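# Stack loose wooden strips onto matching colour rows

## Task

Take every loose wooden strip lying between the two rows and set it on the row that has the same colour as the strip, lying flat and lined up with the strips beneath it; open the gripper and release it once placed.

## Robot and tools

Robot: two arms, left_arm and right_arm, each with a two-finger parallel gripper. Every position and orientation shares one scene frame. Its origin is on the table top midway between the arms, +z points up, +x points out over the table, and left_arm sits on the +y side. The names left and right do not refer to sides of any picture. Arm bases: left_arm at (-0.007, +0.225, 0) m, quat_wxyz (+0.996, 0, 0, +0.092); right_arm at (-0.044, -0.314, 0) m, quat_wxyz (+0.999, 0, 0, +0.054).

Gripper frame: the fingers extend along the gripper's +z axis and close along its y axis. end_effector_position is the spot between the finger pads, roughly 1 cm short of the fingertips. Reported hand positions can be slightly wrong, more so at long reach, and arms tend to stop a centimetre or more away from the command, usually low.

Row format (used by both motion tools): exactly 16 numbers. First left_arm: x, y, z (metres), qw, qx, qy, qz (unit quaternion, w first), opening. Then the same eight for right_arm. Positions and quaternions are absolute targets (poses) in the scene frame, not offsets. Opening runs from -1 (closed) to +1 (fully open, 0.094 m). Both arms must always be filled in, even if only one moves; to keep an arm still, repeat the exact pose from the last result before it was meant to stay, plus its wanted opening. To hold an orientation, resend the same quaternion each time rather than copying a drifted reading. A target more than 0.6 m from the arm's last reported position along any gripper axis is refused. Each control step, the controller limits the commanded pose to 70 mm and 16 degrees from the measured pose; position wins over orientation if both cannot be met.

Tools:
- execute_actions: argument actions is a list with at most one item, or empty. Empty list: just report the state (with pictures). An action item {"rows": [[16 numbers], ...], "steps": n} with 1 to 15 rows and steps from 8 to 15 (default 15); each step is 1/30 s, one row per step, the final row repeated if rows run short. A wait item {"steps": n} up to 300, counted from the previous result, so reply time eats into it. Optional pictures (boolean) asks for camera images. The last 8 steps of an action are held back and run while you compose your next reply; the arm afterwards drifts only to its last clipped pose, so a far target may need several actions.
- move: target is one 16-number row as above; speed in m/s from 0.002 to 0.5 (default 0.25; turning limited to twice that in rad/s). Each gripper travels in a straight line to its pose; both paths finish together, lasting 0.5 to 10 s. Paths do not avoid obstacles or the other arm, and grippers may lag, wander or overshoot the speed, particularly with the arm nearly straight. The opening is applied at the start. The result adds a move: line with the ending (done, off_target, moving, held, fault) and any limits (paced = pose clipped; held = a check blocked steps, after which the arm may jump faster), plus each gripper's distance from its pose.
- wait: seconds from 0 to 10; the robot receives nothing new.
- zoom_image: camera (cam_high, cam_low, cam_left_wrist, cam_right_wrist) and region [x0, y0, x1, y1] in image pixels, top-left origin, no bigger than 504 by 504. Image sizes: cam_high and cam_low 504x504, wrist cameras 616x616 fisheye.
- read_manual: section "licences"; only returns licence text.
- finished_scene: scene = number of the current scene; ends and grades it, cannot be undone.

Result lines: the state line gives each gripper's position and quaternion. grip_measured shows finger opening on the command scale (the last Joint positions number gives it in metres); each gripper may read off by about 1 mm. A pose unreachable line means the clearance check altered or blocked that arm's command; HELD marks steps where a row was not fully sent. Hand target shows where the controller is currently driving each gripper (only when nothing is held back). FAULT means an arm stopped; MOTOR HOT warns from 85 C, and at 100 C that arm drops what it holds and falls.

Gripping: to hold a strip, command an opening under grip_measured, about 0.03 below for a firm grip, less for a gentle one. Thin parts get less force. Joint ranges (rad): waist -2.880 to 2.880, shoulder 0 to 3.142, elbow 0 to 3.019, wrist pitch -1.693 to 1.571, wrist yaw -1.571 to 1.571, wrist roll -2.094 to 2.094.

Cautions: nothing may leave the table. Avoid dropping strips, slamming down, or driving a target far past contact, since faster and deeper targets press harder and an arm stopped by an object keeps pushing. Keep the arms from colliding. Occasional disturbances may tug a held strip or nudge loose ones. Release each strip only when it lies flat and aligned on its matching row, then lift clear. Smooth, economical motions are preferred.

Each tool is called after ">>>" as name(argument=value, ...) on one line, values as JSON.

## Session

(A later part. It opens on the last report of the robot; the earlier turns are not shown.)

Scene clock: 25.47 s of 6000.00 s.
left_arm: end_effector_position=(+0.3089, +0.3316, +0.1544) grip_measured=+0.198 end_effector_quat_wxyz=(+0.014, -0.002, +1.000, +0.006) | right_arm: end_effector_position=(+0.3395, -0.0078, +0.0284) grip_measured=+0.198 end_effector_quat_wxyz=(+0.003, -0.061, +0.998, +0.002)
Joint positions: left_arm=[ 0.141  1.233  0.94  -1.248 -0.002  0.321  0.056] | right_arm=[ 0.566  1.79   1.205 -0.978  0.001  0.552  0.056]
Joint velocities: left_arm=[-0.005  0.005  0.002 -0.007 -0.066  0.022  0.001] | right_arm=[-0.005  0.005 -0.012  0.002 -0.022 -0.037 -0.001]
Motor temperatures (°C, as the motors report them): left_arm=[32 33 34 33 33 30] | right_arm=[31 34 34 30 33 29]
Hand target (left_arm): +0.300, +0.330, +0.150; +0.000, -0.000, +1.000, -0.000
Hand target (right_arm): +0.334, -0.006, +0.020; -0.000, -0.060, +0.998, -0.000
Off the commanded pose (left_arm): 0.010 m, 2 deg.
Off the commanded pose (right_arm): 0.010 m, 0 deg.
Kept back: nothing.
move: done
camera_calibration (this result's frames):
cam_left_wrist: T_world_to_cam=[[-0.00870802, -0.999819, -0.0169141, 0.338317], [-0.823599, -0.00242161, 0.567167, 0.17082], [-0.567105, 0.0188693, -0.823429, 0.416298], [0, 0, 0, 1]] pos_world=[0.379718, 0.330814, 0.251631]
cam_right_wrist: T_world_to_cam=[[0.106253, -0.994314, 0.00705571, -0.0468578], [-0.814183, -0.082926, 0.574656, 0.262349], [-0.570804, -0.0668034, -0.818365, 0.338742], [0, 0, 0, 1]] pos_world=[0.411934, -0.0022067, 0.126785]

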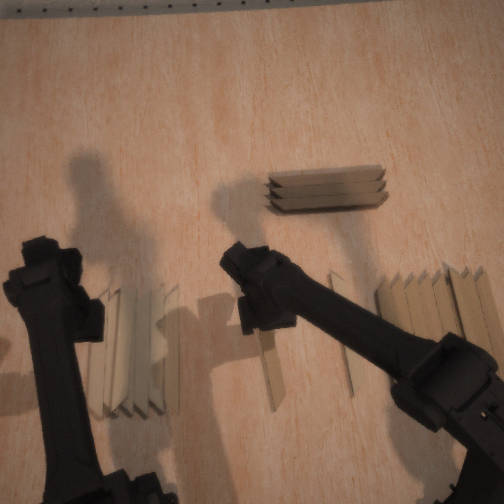

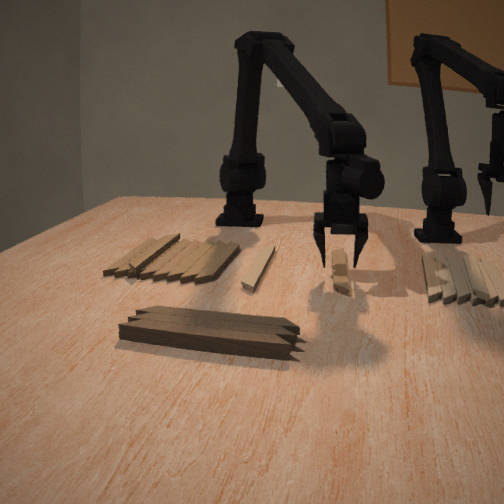

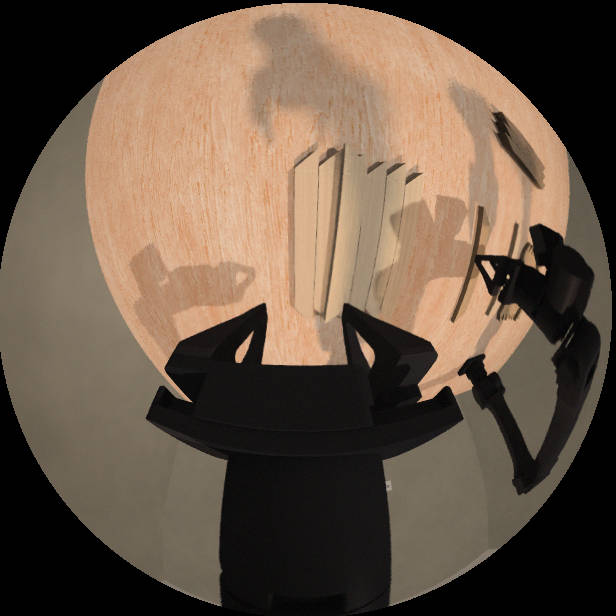

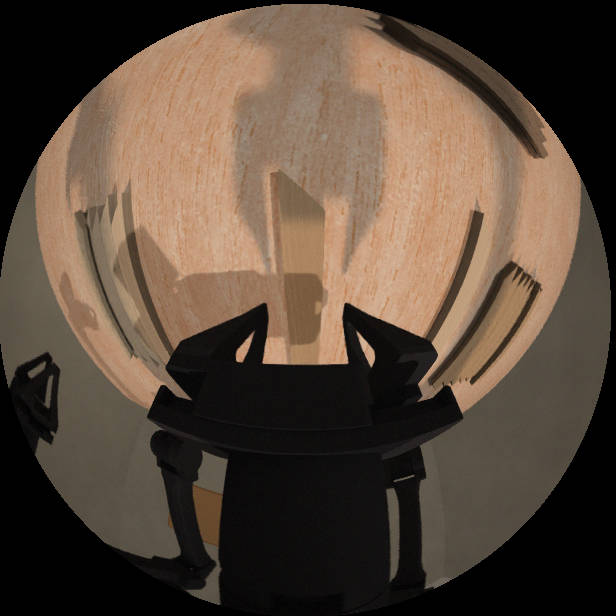

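>>> move(target=[0.3,0.33,0.15,0,0,1,0,0.2,0.335,-0.003,-0.006,0,-0.06,1,0,0.2], speed=0.05)

>>> move(target=[0.3,0.33,0.15,0,0,1,0,0.2,0.335,-0.003,-0.004,0,-0.06,1,0,-0.52])

>>> move(target=[0.3,0.33,0.15,0,0,1,0,0.2,0.345,-0.003,0.075,0,-0.06,1,0,-0.52], speed=0.15)

Scene clock: 26.77 s of 6000.00 s.
left_arm: end_effector_position=(+0.3089, +0.3316, +0.1544) grip_measured=+0.198 end_effector_quat_wxyz=(+0.014, -0.002, +1.000, +0.006) | right_arm: end_effector_position=(+0.3419, -0.0055, +0.0060) grip_measured=+0.198 end_effector_quat_wxyz=(+0.007, -0.060, +0.998, +0.004)
Joint positions: left_arm=[ 0.141  1.233  0.94  -1.248 -0.002  0.321  0.056] | right_arm=[ 0.567  1.827  1.188 -0.916  0.001  0.556  0.056]
Joint velocities: left_arm=[-0.005 -0.005 -0.012 -0.002 -0.007 -0.037  0.   ] | right_arm=[-0.015 -0.005  0.002 -0.007  0.007 -0.007 -0.   ]
Motor temperatures (°C, as the motors report them): left_arm=[32 33 34 33 33 30] | right_arm=[31 34 34 30 33 29]
Hand target (left_arm): +0.300, +0.330, +0.150; +0.000, -0.000, +1.000, -0.000
Hand target (right_arm): +0.335, -0.003, -0.006; +0.000, -0.060, +0.998, -0.000
Off the commanded pose (left_arm): 0.010 m, 2 deg.
Off the commanded pose (right_arm): 0.014 m, 1 deg.
Kept back: nothing.
move: off_target (right_arm)
camera_calibration (this result's frames):
cam_left_wrist: T_world_to_cam=[[-0.00870802, -0.999819, -0.0169141, 0.338317], [-0.823599, -0.00242161, 0.567167, 0.17082], [-0.567105, 0.0188693, -0.823429, 0.416298], [0, 0, 0, 1]] pos_world=[0.379718, 0.330814, 0.251631]
cam_right_wrist: T_world_to_cam=[[0.103937, -0.994581, 0.00241131, -0.0437813], [-0.818586, -0.0841678, 0.568184, 0.278947], [-0.564902, -0.0610294, -0.822898, 0.320062], [0, 0, 0, 1]] pos_world=[0.413696, -0.000532495, 0.10499]

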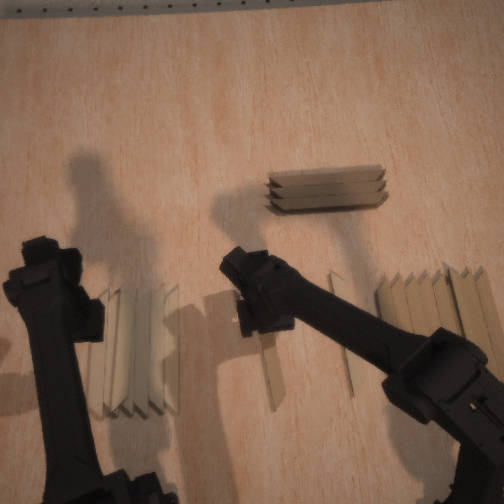

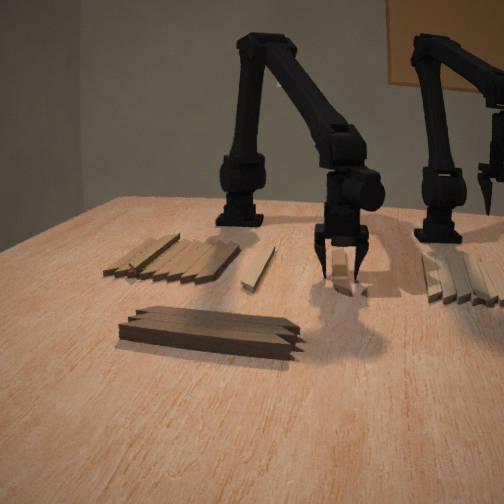

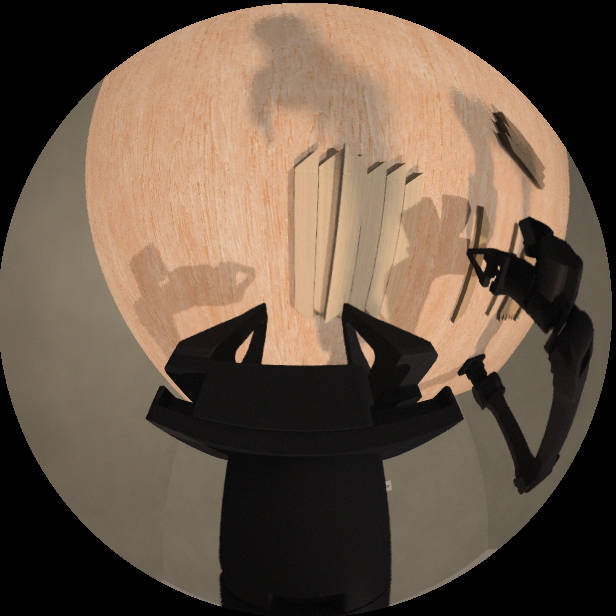

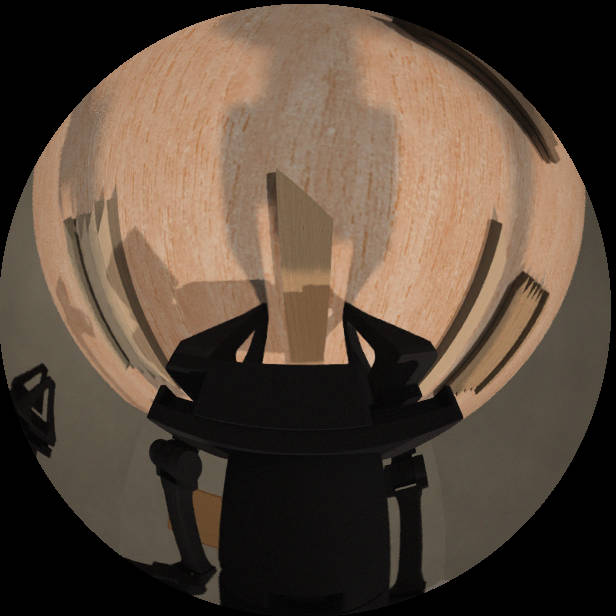

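Scene clock: 27.47 s of 6000.00 s.
left_arm: end_effector_position=(+0.3089, +0.3316, +0.1544) grip_measured=+0.198 end_effector_quat_wxyz=(+0.014, -0.002, +1.000, +0.006) | right_arm: end_effector_position=(+0.3420, -0.0054, +0.0062) grip_measured=-0.446 end_effector_quat_wxyz=(+0.007, -0.060, +0.998, +0.004)
Joint positions: left_arm=[ 0.141  1.233  0.94  -1.248 -0.002  0.321  0.056] | right_arm=[ 0.567  1.827  1.188 -0.916  0.001  0.556  0.026]
Joint velocities: left_arm=[ 0.005  0.005  0.007  0.012 -0.081 -0.022 -0.   ] | right_arm=[-0.005 -0.034 -0.012 -0.002  0.007  0.007 -0.   ]
Motor temperatures (°C, as the motors report them): left_arm=[32 33 34 33 33 30] | right_arm=[31 34 34 30 33 29]
Hand target (left_arm): +0.300, +0.330, +0.150; +0.000, -0.000, +1.000, -0.000
Hand target (right_arm): +0.335, -0.003, -0.004; +0.000, -0.060, +0.998, +0.000
Off the commanded pose (left_arm): 0.010 m, 2 deg.
Off the commanded pose (right_arm): 0.013 m, 1 deg.
Kept back: nothing.
move: off_target (right_arm)
camera_calibration (this result's frames):
cam_left_wrist: T_world_to_cam=[[-0.00870802, -0.999819, -0.0169141, 0.338317], [-0.823599, -0.00242161, 0.567167, 0.17082], [-0.567105, 0.0188693, -0.823429, 0.416298], [0, 0, 0, 1]] pos_world=[0.379718, 0.330814, 0.251631]
cam_right_wrist: T_world_to_cam=[[0.103937, -0.994581, 0.00220525, -0.0437546], [-0.818755, -0.0843031, 0.56792, 0.278937], [-0.564657, -0.0608333, -0.823081, 0.320151], [0, 0, 0, 1]] pos_world=[0.413704, -0.000526428, 0.105193]

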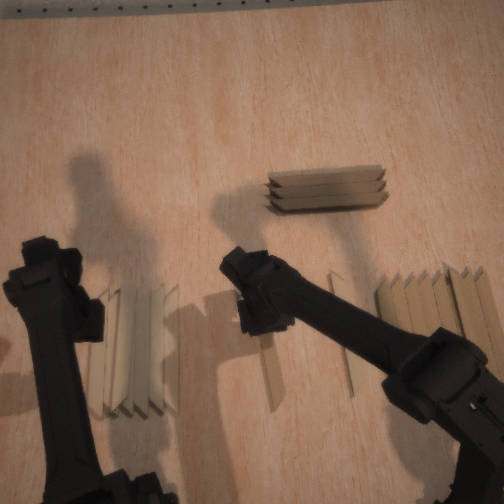

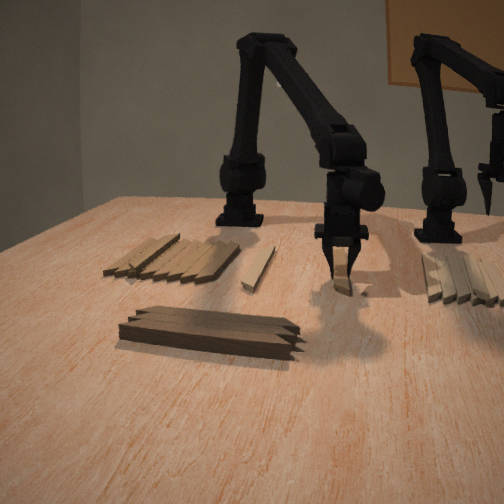

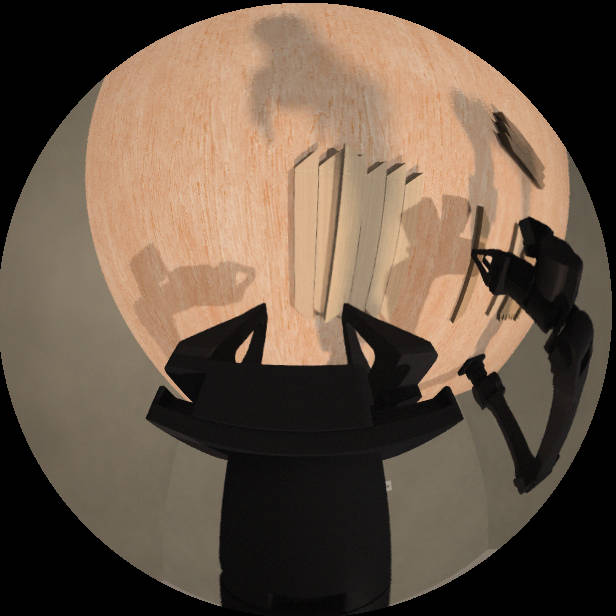

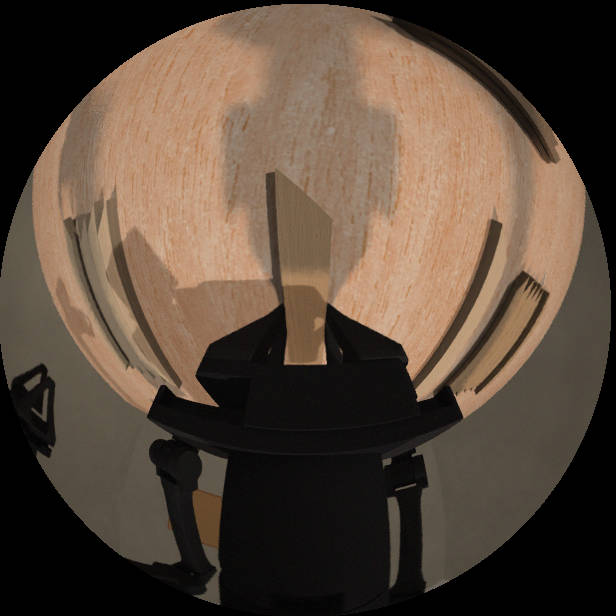

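Scene clock: 28.37 s of 6000.00 s.
left_arm: end_effector_position=(+0.3089, +0.3316, +0.1544) grip_measured=+0.198 end_effector_quat_wxyz=(+0.014, -0.002, +1.000, +0.006) | right_arm: end_effector_position=(+0.3339, -0.0119, +0.0624) grip_measured=-0.446 end_effector_quat_wxyz=(-0.010, -0.060, +0.998, -0.008)
Joint positions: left_arm=[ 0.141  1.233  0.94  -1.248 -0.002  0.321  0.056] | right_arm=[ 0.567  1.747  1.246 -1.096  0.001  0.556  0.026]
Joint velocities: left_arm=[-0.005  0.005 -0.002 -0.017 -0.037 -0.051 -0.   ] | right_arm=[-0.005 -0.015  0.012 -0.002 -0.007  0.022  0.001]
Motor temperatures (°C, as the motors report them): left_arm=[32 33 34 33 33 30] | right_arm=[31 34 34 30 33 29]
Hand target (left_arm): +0.300, +0.330, +0.150; +0.000, -0.000, +1.000, -0.000
Hand target (right_arm): +0.345, -0.003, +0.075; +0.000, -0.060, +0.998, +0.000
Off the commanded pose (left_arm): 0.010 m, 2 deg.
Off the commanded pose (right_arm): 0.019 m, 1 deg.
Kept back: nothing.
move: off_target (right_arm)
camera_calibration (this result's frames):
cam_left_wrist: T_world_to_cam=[[-0.00870802, -0.999819, -0.0169141, 0.338317], [-0.823599, -0.00242161, 0.567167, 0.17082], [-0.567105, 0.0188693, -0.823429, 0.416298], [0, 0, 0, 1]] pos_world=[0.379718, 0.330814, 0.251631]
cam_right_wrist: T_world_to_cam=[[0.104388, -0.994221, 0.025069, -0.0510219], [-0.799498, -0.0688972, 0.596704, 0.231838], [-0.591528, -0.0823312, -0.80207, 0.368878], [0, 0, 0, 1]] pos_world=[0.408882, -0.00438386, 0.158806]

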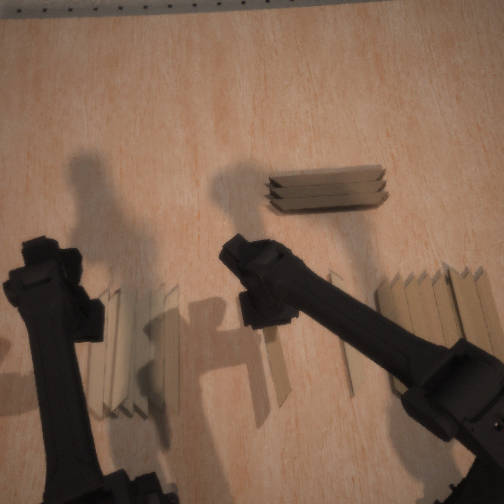

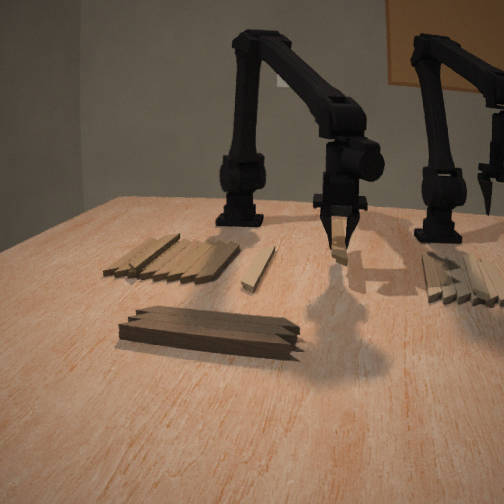

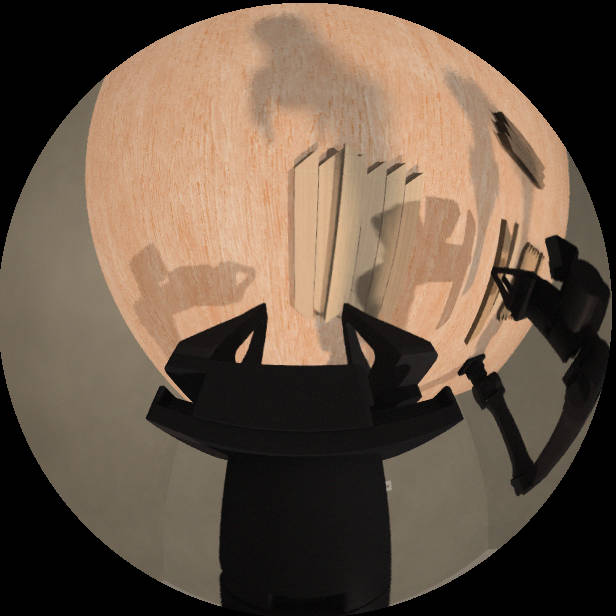

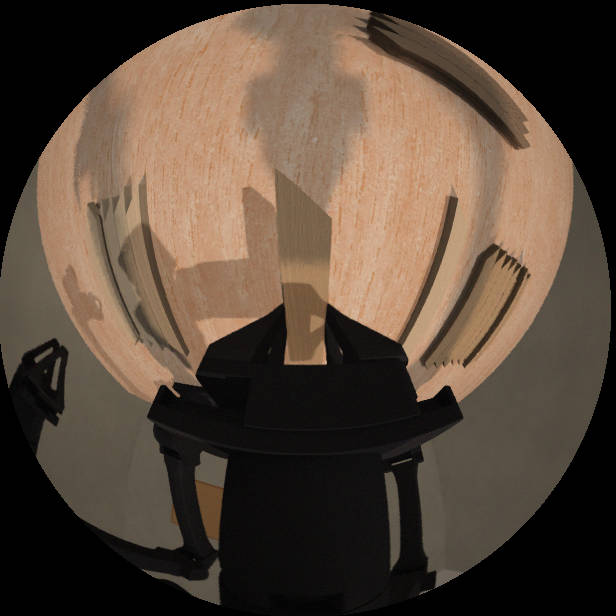

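>>> move(target=[0.36,0.08,0.1,0,0,1,0,0.2,0.34,-0.324,0.07,0,-0.012,1,0,-0.52])

>>> move(target=[0.36,0.08,0.1,0,0,1,0,0.2,0.336,-0.32,0.018,0,-0.012,1,0,-0.52], speed=0.07)

Scene clock: 30.70 s of 6000.00 s.
left_arm: end_effector_position=(+0.3413, +0.0819, +0.0890) grip_measured=+0.198 end_effector_quat_wxyz=(-0.026, +0.007, +1.000, -0.001) | right_arm: end_effector_position=(+0.3405, -0.3262, +0.0709) grip_measured=-0.446 end_effector_quat_wxyz=(-0.010, -0.004, +1.000, -0.002)
Joint positions: left_arm=[-0.563  1.469  0.98  -1.128  0.021 -0.365  0.056] | right_arm=[-0.138  1.498  0.958 -1.05   0.004 -0.037  0.026]
Joint velocities: left_arm=[-0.005 -0.015  0.007 -0.007 -0.007 -0.022 -0.   ] | right_arm=[-0.005  0.005  0.007 -0.002 -0.051 -0.022 -0.   ]
Motor temperatures (°C, as the motors report them): left_arm=[32 33 35 33 33 30] | right_arm=[31 34 34 30 33 29]
Hand target (left_arm): +0.363, +0.075, +0.100; -0.002, +0.000, +1.000, -0.010
Hand target (right_arm): +0.340, -0.325, +0.071; -0.004, -0.012, +1.000, -0.001
Off the commanded pose (left_arm): 0.022 m, 3 deg.
Off the commanded pose (right_arm): 0.002 m, 1 deg.
Kept back: nothing.
move: off_target (left_arm)
camera_calibration (this result's frames):
cam_left_wrist: T_world_to_cam=[[-0.0270239, -0.999634, -0.00145071, 0.092687], [-0.776222, 0.0200697, 0.63014, 0.210361], [-0.62988, 0.0181549, -0.77648, 0.402857], [0, 0, 0, 1]] pos_world=[0.419543, 0.0811174, 0.180388]
cam_right_wrist: T_world_to_cam=[[-0.00727099, -0.99988, 0.013685, -0.327446], [-0.802937, 0.0139947, 0.595899, 0.2386], [-0.596019, -0.00665543, -0.802943, 0.379955], [0, 0, 0, 1]] pos_world=[0.41566, -0.328217, 0.167382]

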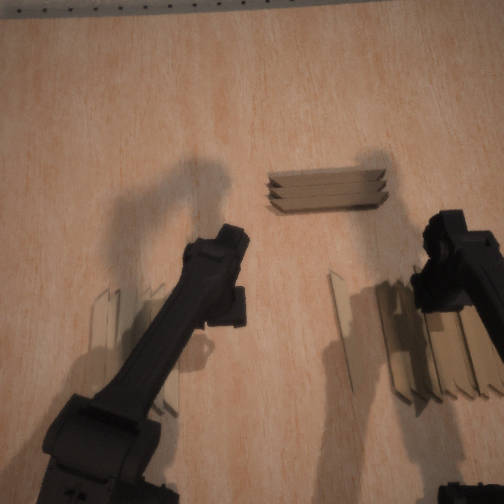

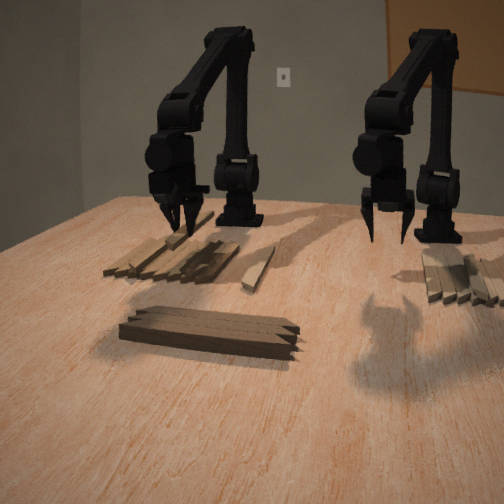

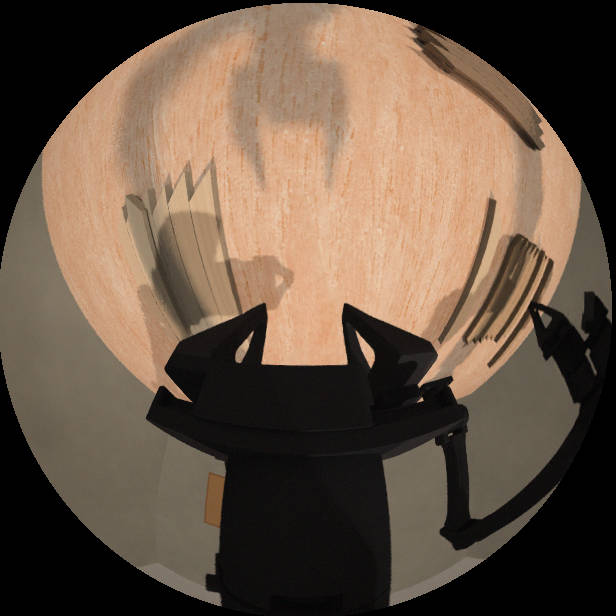

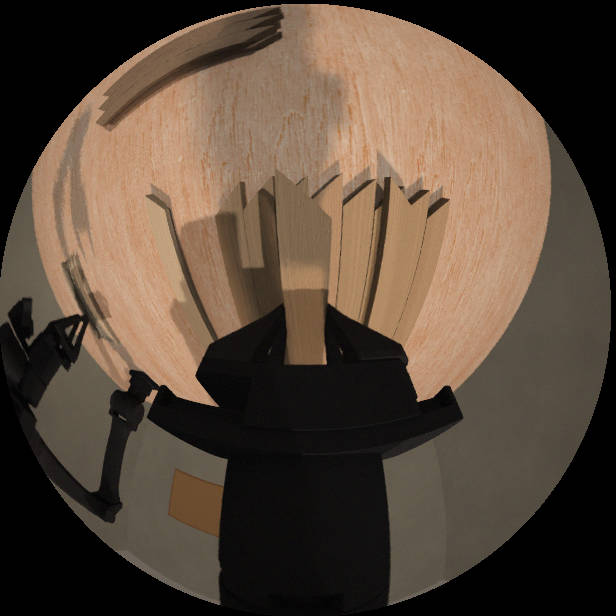

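Scene clock: 31.80 s of 6000.00 s.
left_arm: end_effector_position=(+0.3424, +0.0848, +0.0890) grip_measured=+0.198 end_effector_quat_wxyz=(-0.022, +0.007, +1.000, +0.007) | right_arm: end_effector_position=(+0.3369, -0.3261, +0.0241) grip_measured=-0.446 end_effector_quat_wxyz=(+0.002, -0.004, +1.000, -0.002)
Joint positions: left_arm=[-0.563  1.469  0.98  -1.128  0.003 -0.366  0.056] | right_arm=[-0.138  1.554  0.874 -0.886  0.004 -0.037  0.026]
Joint velocities: left_arm=[ 0.015  0.005  0.017  0.002 -0.007  0.037  0.001] | right_arm=[-0.005  0.005 -0.012  0.002 -0.022  0.037 -0.001]
Motor temperatures (°C, as the motors report them): left_arm=[32 33 35 33 33 30] | right_arm=[31 34 34 30 33 29]
Hand target (left_arm): +0.359, +0.081, +0.101; +0.000, -0.000, +1.000, +0.000
Hand target (right_arm): +0.335, -0.320, +0.018; -0.000, -0.012, +1.000, -0.000
Off the commanded pose (left_arm): 0.021 m, 3 deg.
Off the commanded pose (right_arm): 0.009 m, 1 deg.
Kept back: nothing.
move: off_target (left_arm)
camera_calibration (this result's frames):
cam_left_wrist: T_world_to_cam=[[-0.0274169, -0.999457, -0.0182781, 0.0971963], [-0.780381, 0.00997314, 0.625224, 0.213929], [-0.624703, 0.0314056, -0.780231, 0.400932], [0, 0, 0, 1]] pos_world=[0.420074, 0.0824184, 0.180842]
cam_right_wrist: T_world_to_cam=[[-0.00760621, -0.99987, 0.014223, -0.326622], [-0.817019, 0.0144148, 0.576431, 0.268976], [-0.576561, -0.00723599, -0.817022, 0.333849], [0, 0, 0, 1]] pos_world=[0.409759, -0.328041, 0.122362]

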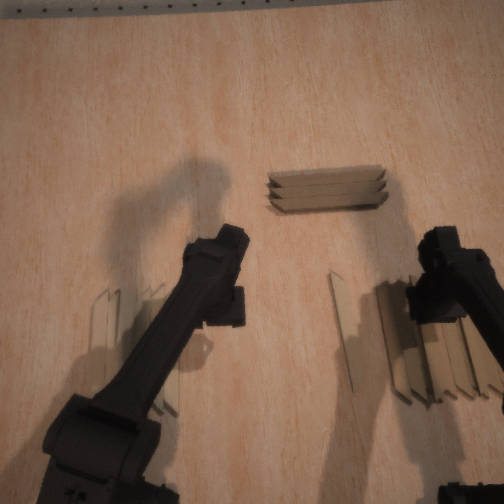

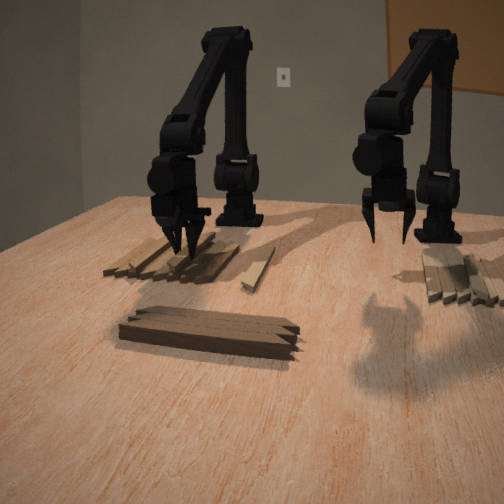

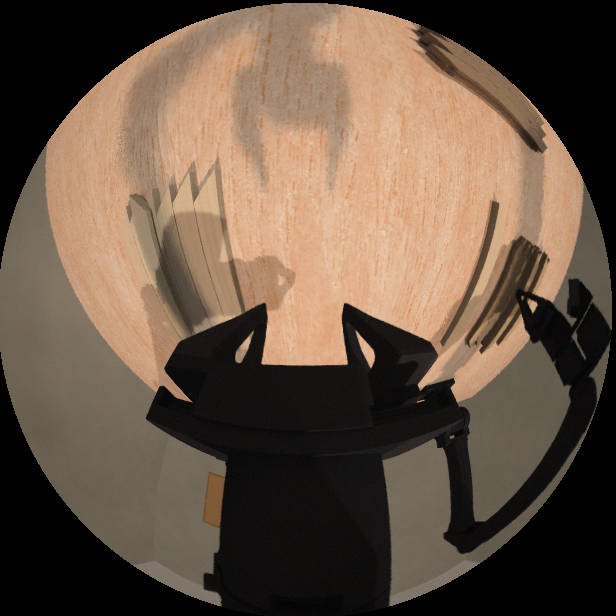

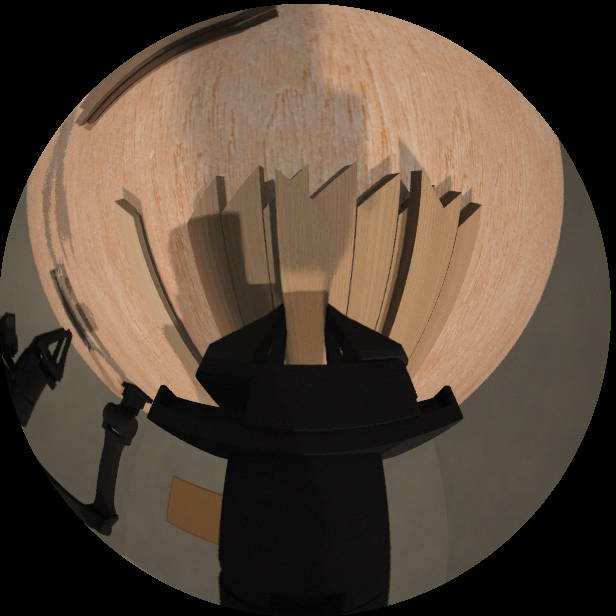

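Shift +y about 10 mm, slightly forward.

>>> move(target=[0.36,0.08,0.1,0,0,1,0,0.2,0.341,-0.311,0.019,0,-0.016,1,0,-0.52], speed=0.03)

>>> move(target=[0.36,0.08,0.1,0,0,1,0,0.2,0.341,-0.311,0.008,0,-0.016,1,0,-0.52], speed=0.03)

Scene clock: 33.50 s of 6000.00 s.
left_arm: end_effector_position=(+0.3424, +0.0848, +0.0890) grip_measured=+0.198 end_effector_quat_wxyz=(-0.022, +0.007, +1.000, +0.007) | right_arm: end_effector_position=(+0.3446, -0.3173, +0.0217) grip_measured=-0.446 end_effector_quat_wxyz=(+0.008, -0.014, +1.000, -0.002)
Joint positions: left_arm=[-0.563  1.469  0.98  -1.128  0.003 -0.366  0.056] | right_arm=[-0.115  1.569  0.884 -0.869  0.004 -0.035  0.026]
Joint velocities: left_arm=[0.005 0.005 0.002 0.017 0.037 0.037 0.   ] | right_arm=[-0.015 -0.024 -0.012  0.002 -0.007 -0.037  0.001]
Motor temperatures (°C, as the motors report them): left_arm=[32 33 35 33 33 30] | right_arm=[31 34 34 30 33 29]
Hand target (left_arm): +0.359, +0.081, +0.101; +0.000, +0.000, +1.000, +0.000
Hand target (right_arm): +0.341, -0.311, +0.019; +0.000, -0.016, +1.000, -0.000
Off the commanded pose (left_arm): 0.021 m, 3 deg.
Off the commanded pose (right_arm): 0.008 m, 1 deg.
Kept back: nothing.
move: off_target (left_arm)
camera_calibration (this result's frames):
cam_left_wrist: T_world_to_cam=[[-0.0274169, -0.999457, -0.0182781, 0.0971963], [-0.780381, 0.00997314, 0.625224, 0.213929], [-0.624703, 0.0314056, -0.780231, 0.400932], [0, 0, 0, 1]] pos_world=[0.420074, 0.0824184, 0.180842]
cam_right_wrist: T_world_to_cam=[[0.0135842, -0.999803, 0.0144537, -0.324992], [-0.823904, -0.0030014, 0.566721, 0.273587], [-0.566566, -0.0196069, -0.823783, 0.329141], [0, 0, 0, 1]] pos_world=[0.416304, -0.317654, 0.12079]

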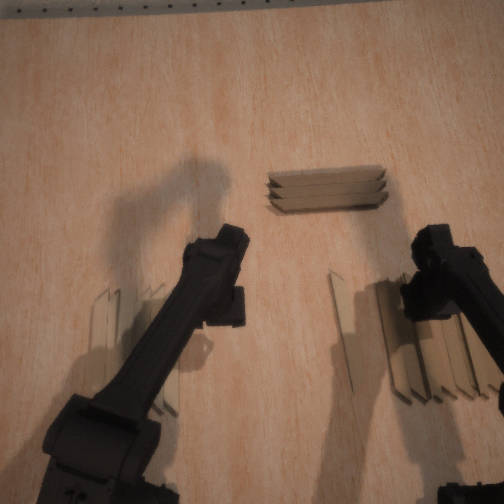

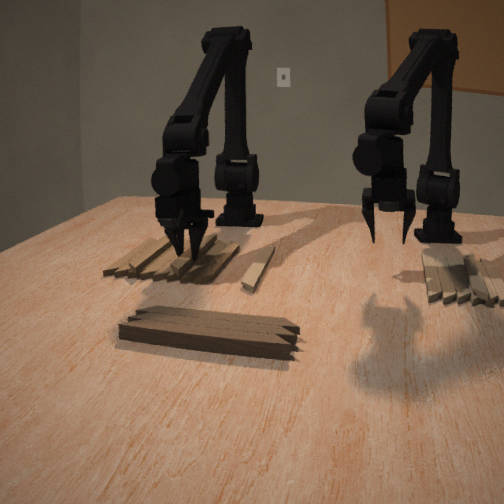

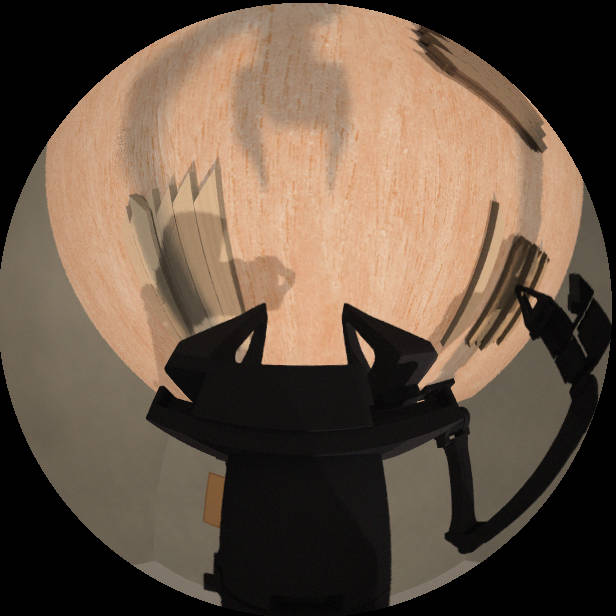

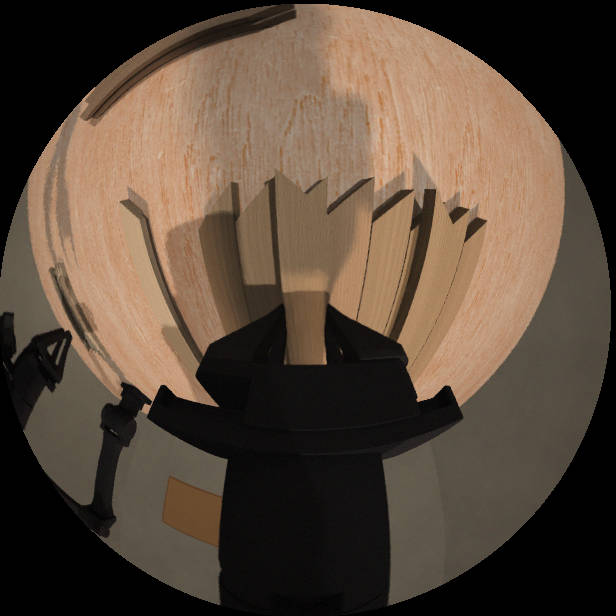

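Scene clock: 34.53 s of 6000.00 s.
left_arm: end_effector_position=(+0.3424, +0.0848, +0.0890) grip_measured=+0.198 end_effector_quat_wxyz=(-0.022, +0.007, +1.000, +0.007) | right_arm: end_effector_position=(+0.3453, -0.3171, +0.0187) grip_measured=-0.446 end_effector_quat_wxyz=(+0.007, -0.014, +1.000, -0.002)
Joint positions: left_arm=[-0.563  1.469  0.98  -1.128  0.003 -0.366  0.056] | right_arm=[-0.115  1.577  0.884 -0.862  0.003 -0.035  0.026]
Joint velocities: left_arm=[-0.005  0.005  0.002  0.012 -0.022 -0.007  0.001] | right_arm=[-0.005  0.015  0.007  0.002 -0.022 -0.022  0.001]
Motor temperatures (°C, as the motors report them): left_arm=[32 33 35 33 33 30] | right_arm=[31 34 34 30 33 29]
Hand target (left_arm): +0.359, +0.081, +0.101; +0.000, +0.000, +1.000, +0.000
Hand target (right_arm): +0.340, -0.311, +0.008; -0.000, -0.016, +1.000, +0.000
Off the commanded pose (left_arm): 0.021 m, 3 deg.
Off the commanded pose (right_arm): 0.013 m, 1 deg.
Kept back: nothing.
move: off_target (left_arm, right_arm)
camera_calibration (this result's frames):
cam_left_wrist: T_world_to_cam=[[-0.0274169, -0.999457, -0.0182781, 0.0971963], [-0.780381, 0.00997314, 0.625224, 0.213929], [-0.624703, 0.0314056, -0.780231, 0.400932], [0, 0, 0, 1]] pos_world=[0.420074, 0.0824184, 0.180842]
cam_right_wrist: T_world_to_cam=[[0.0136174, -0.999814, 0.0136604, -0.324833], [-0.823041, -0.00344964, 0.567971, 0.275364], [-0.567818, -0.0189773, -0.822935, 0.327757], [0, 0, 0, 1]] pos_world=[0.417166, -0.317603, 0.117761]

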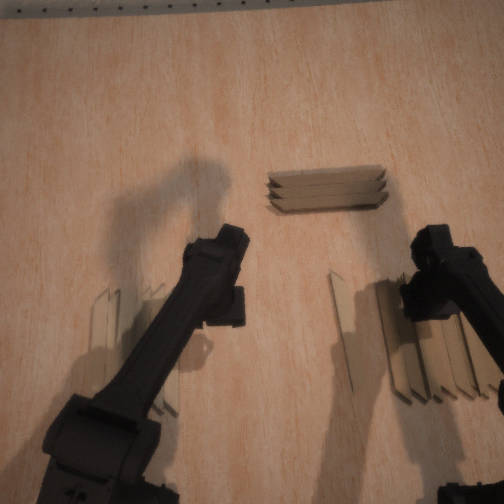

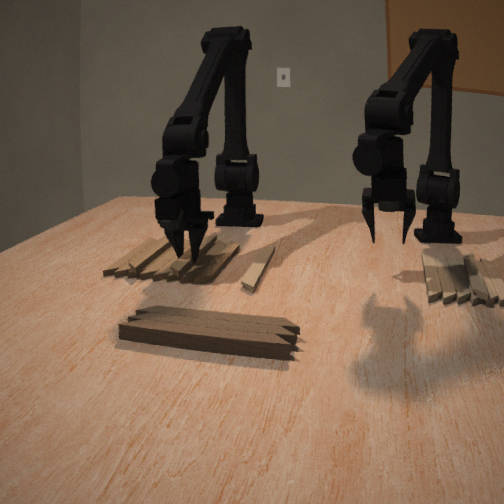

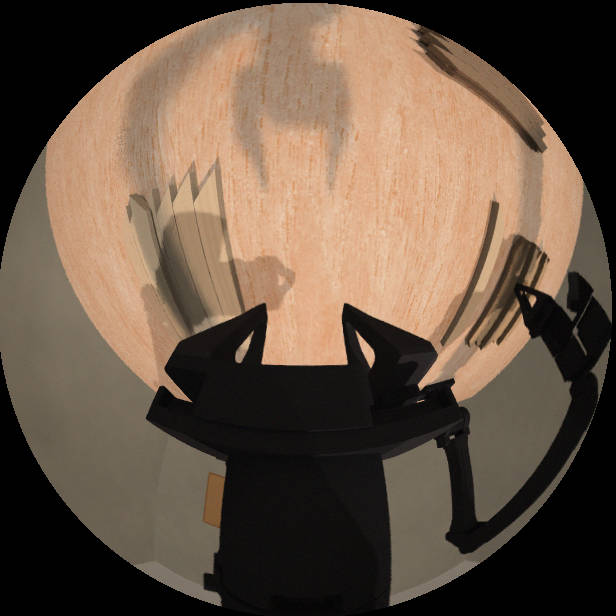

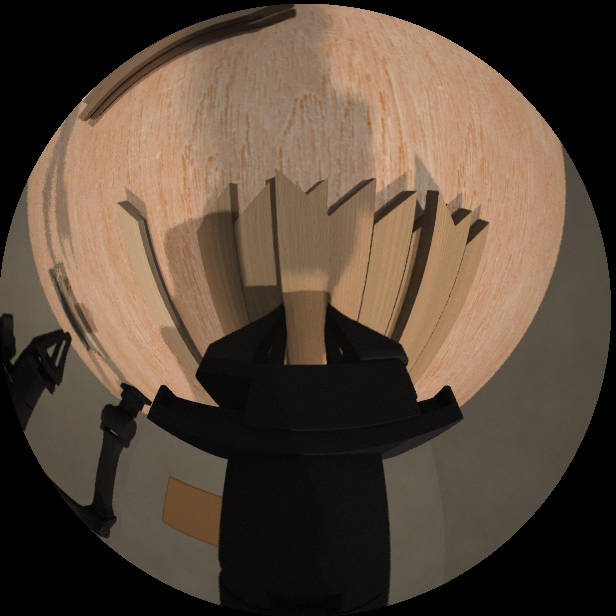

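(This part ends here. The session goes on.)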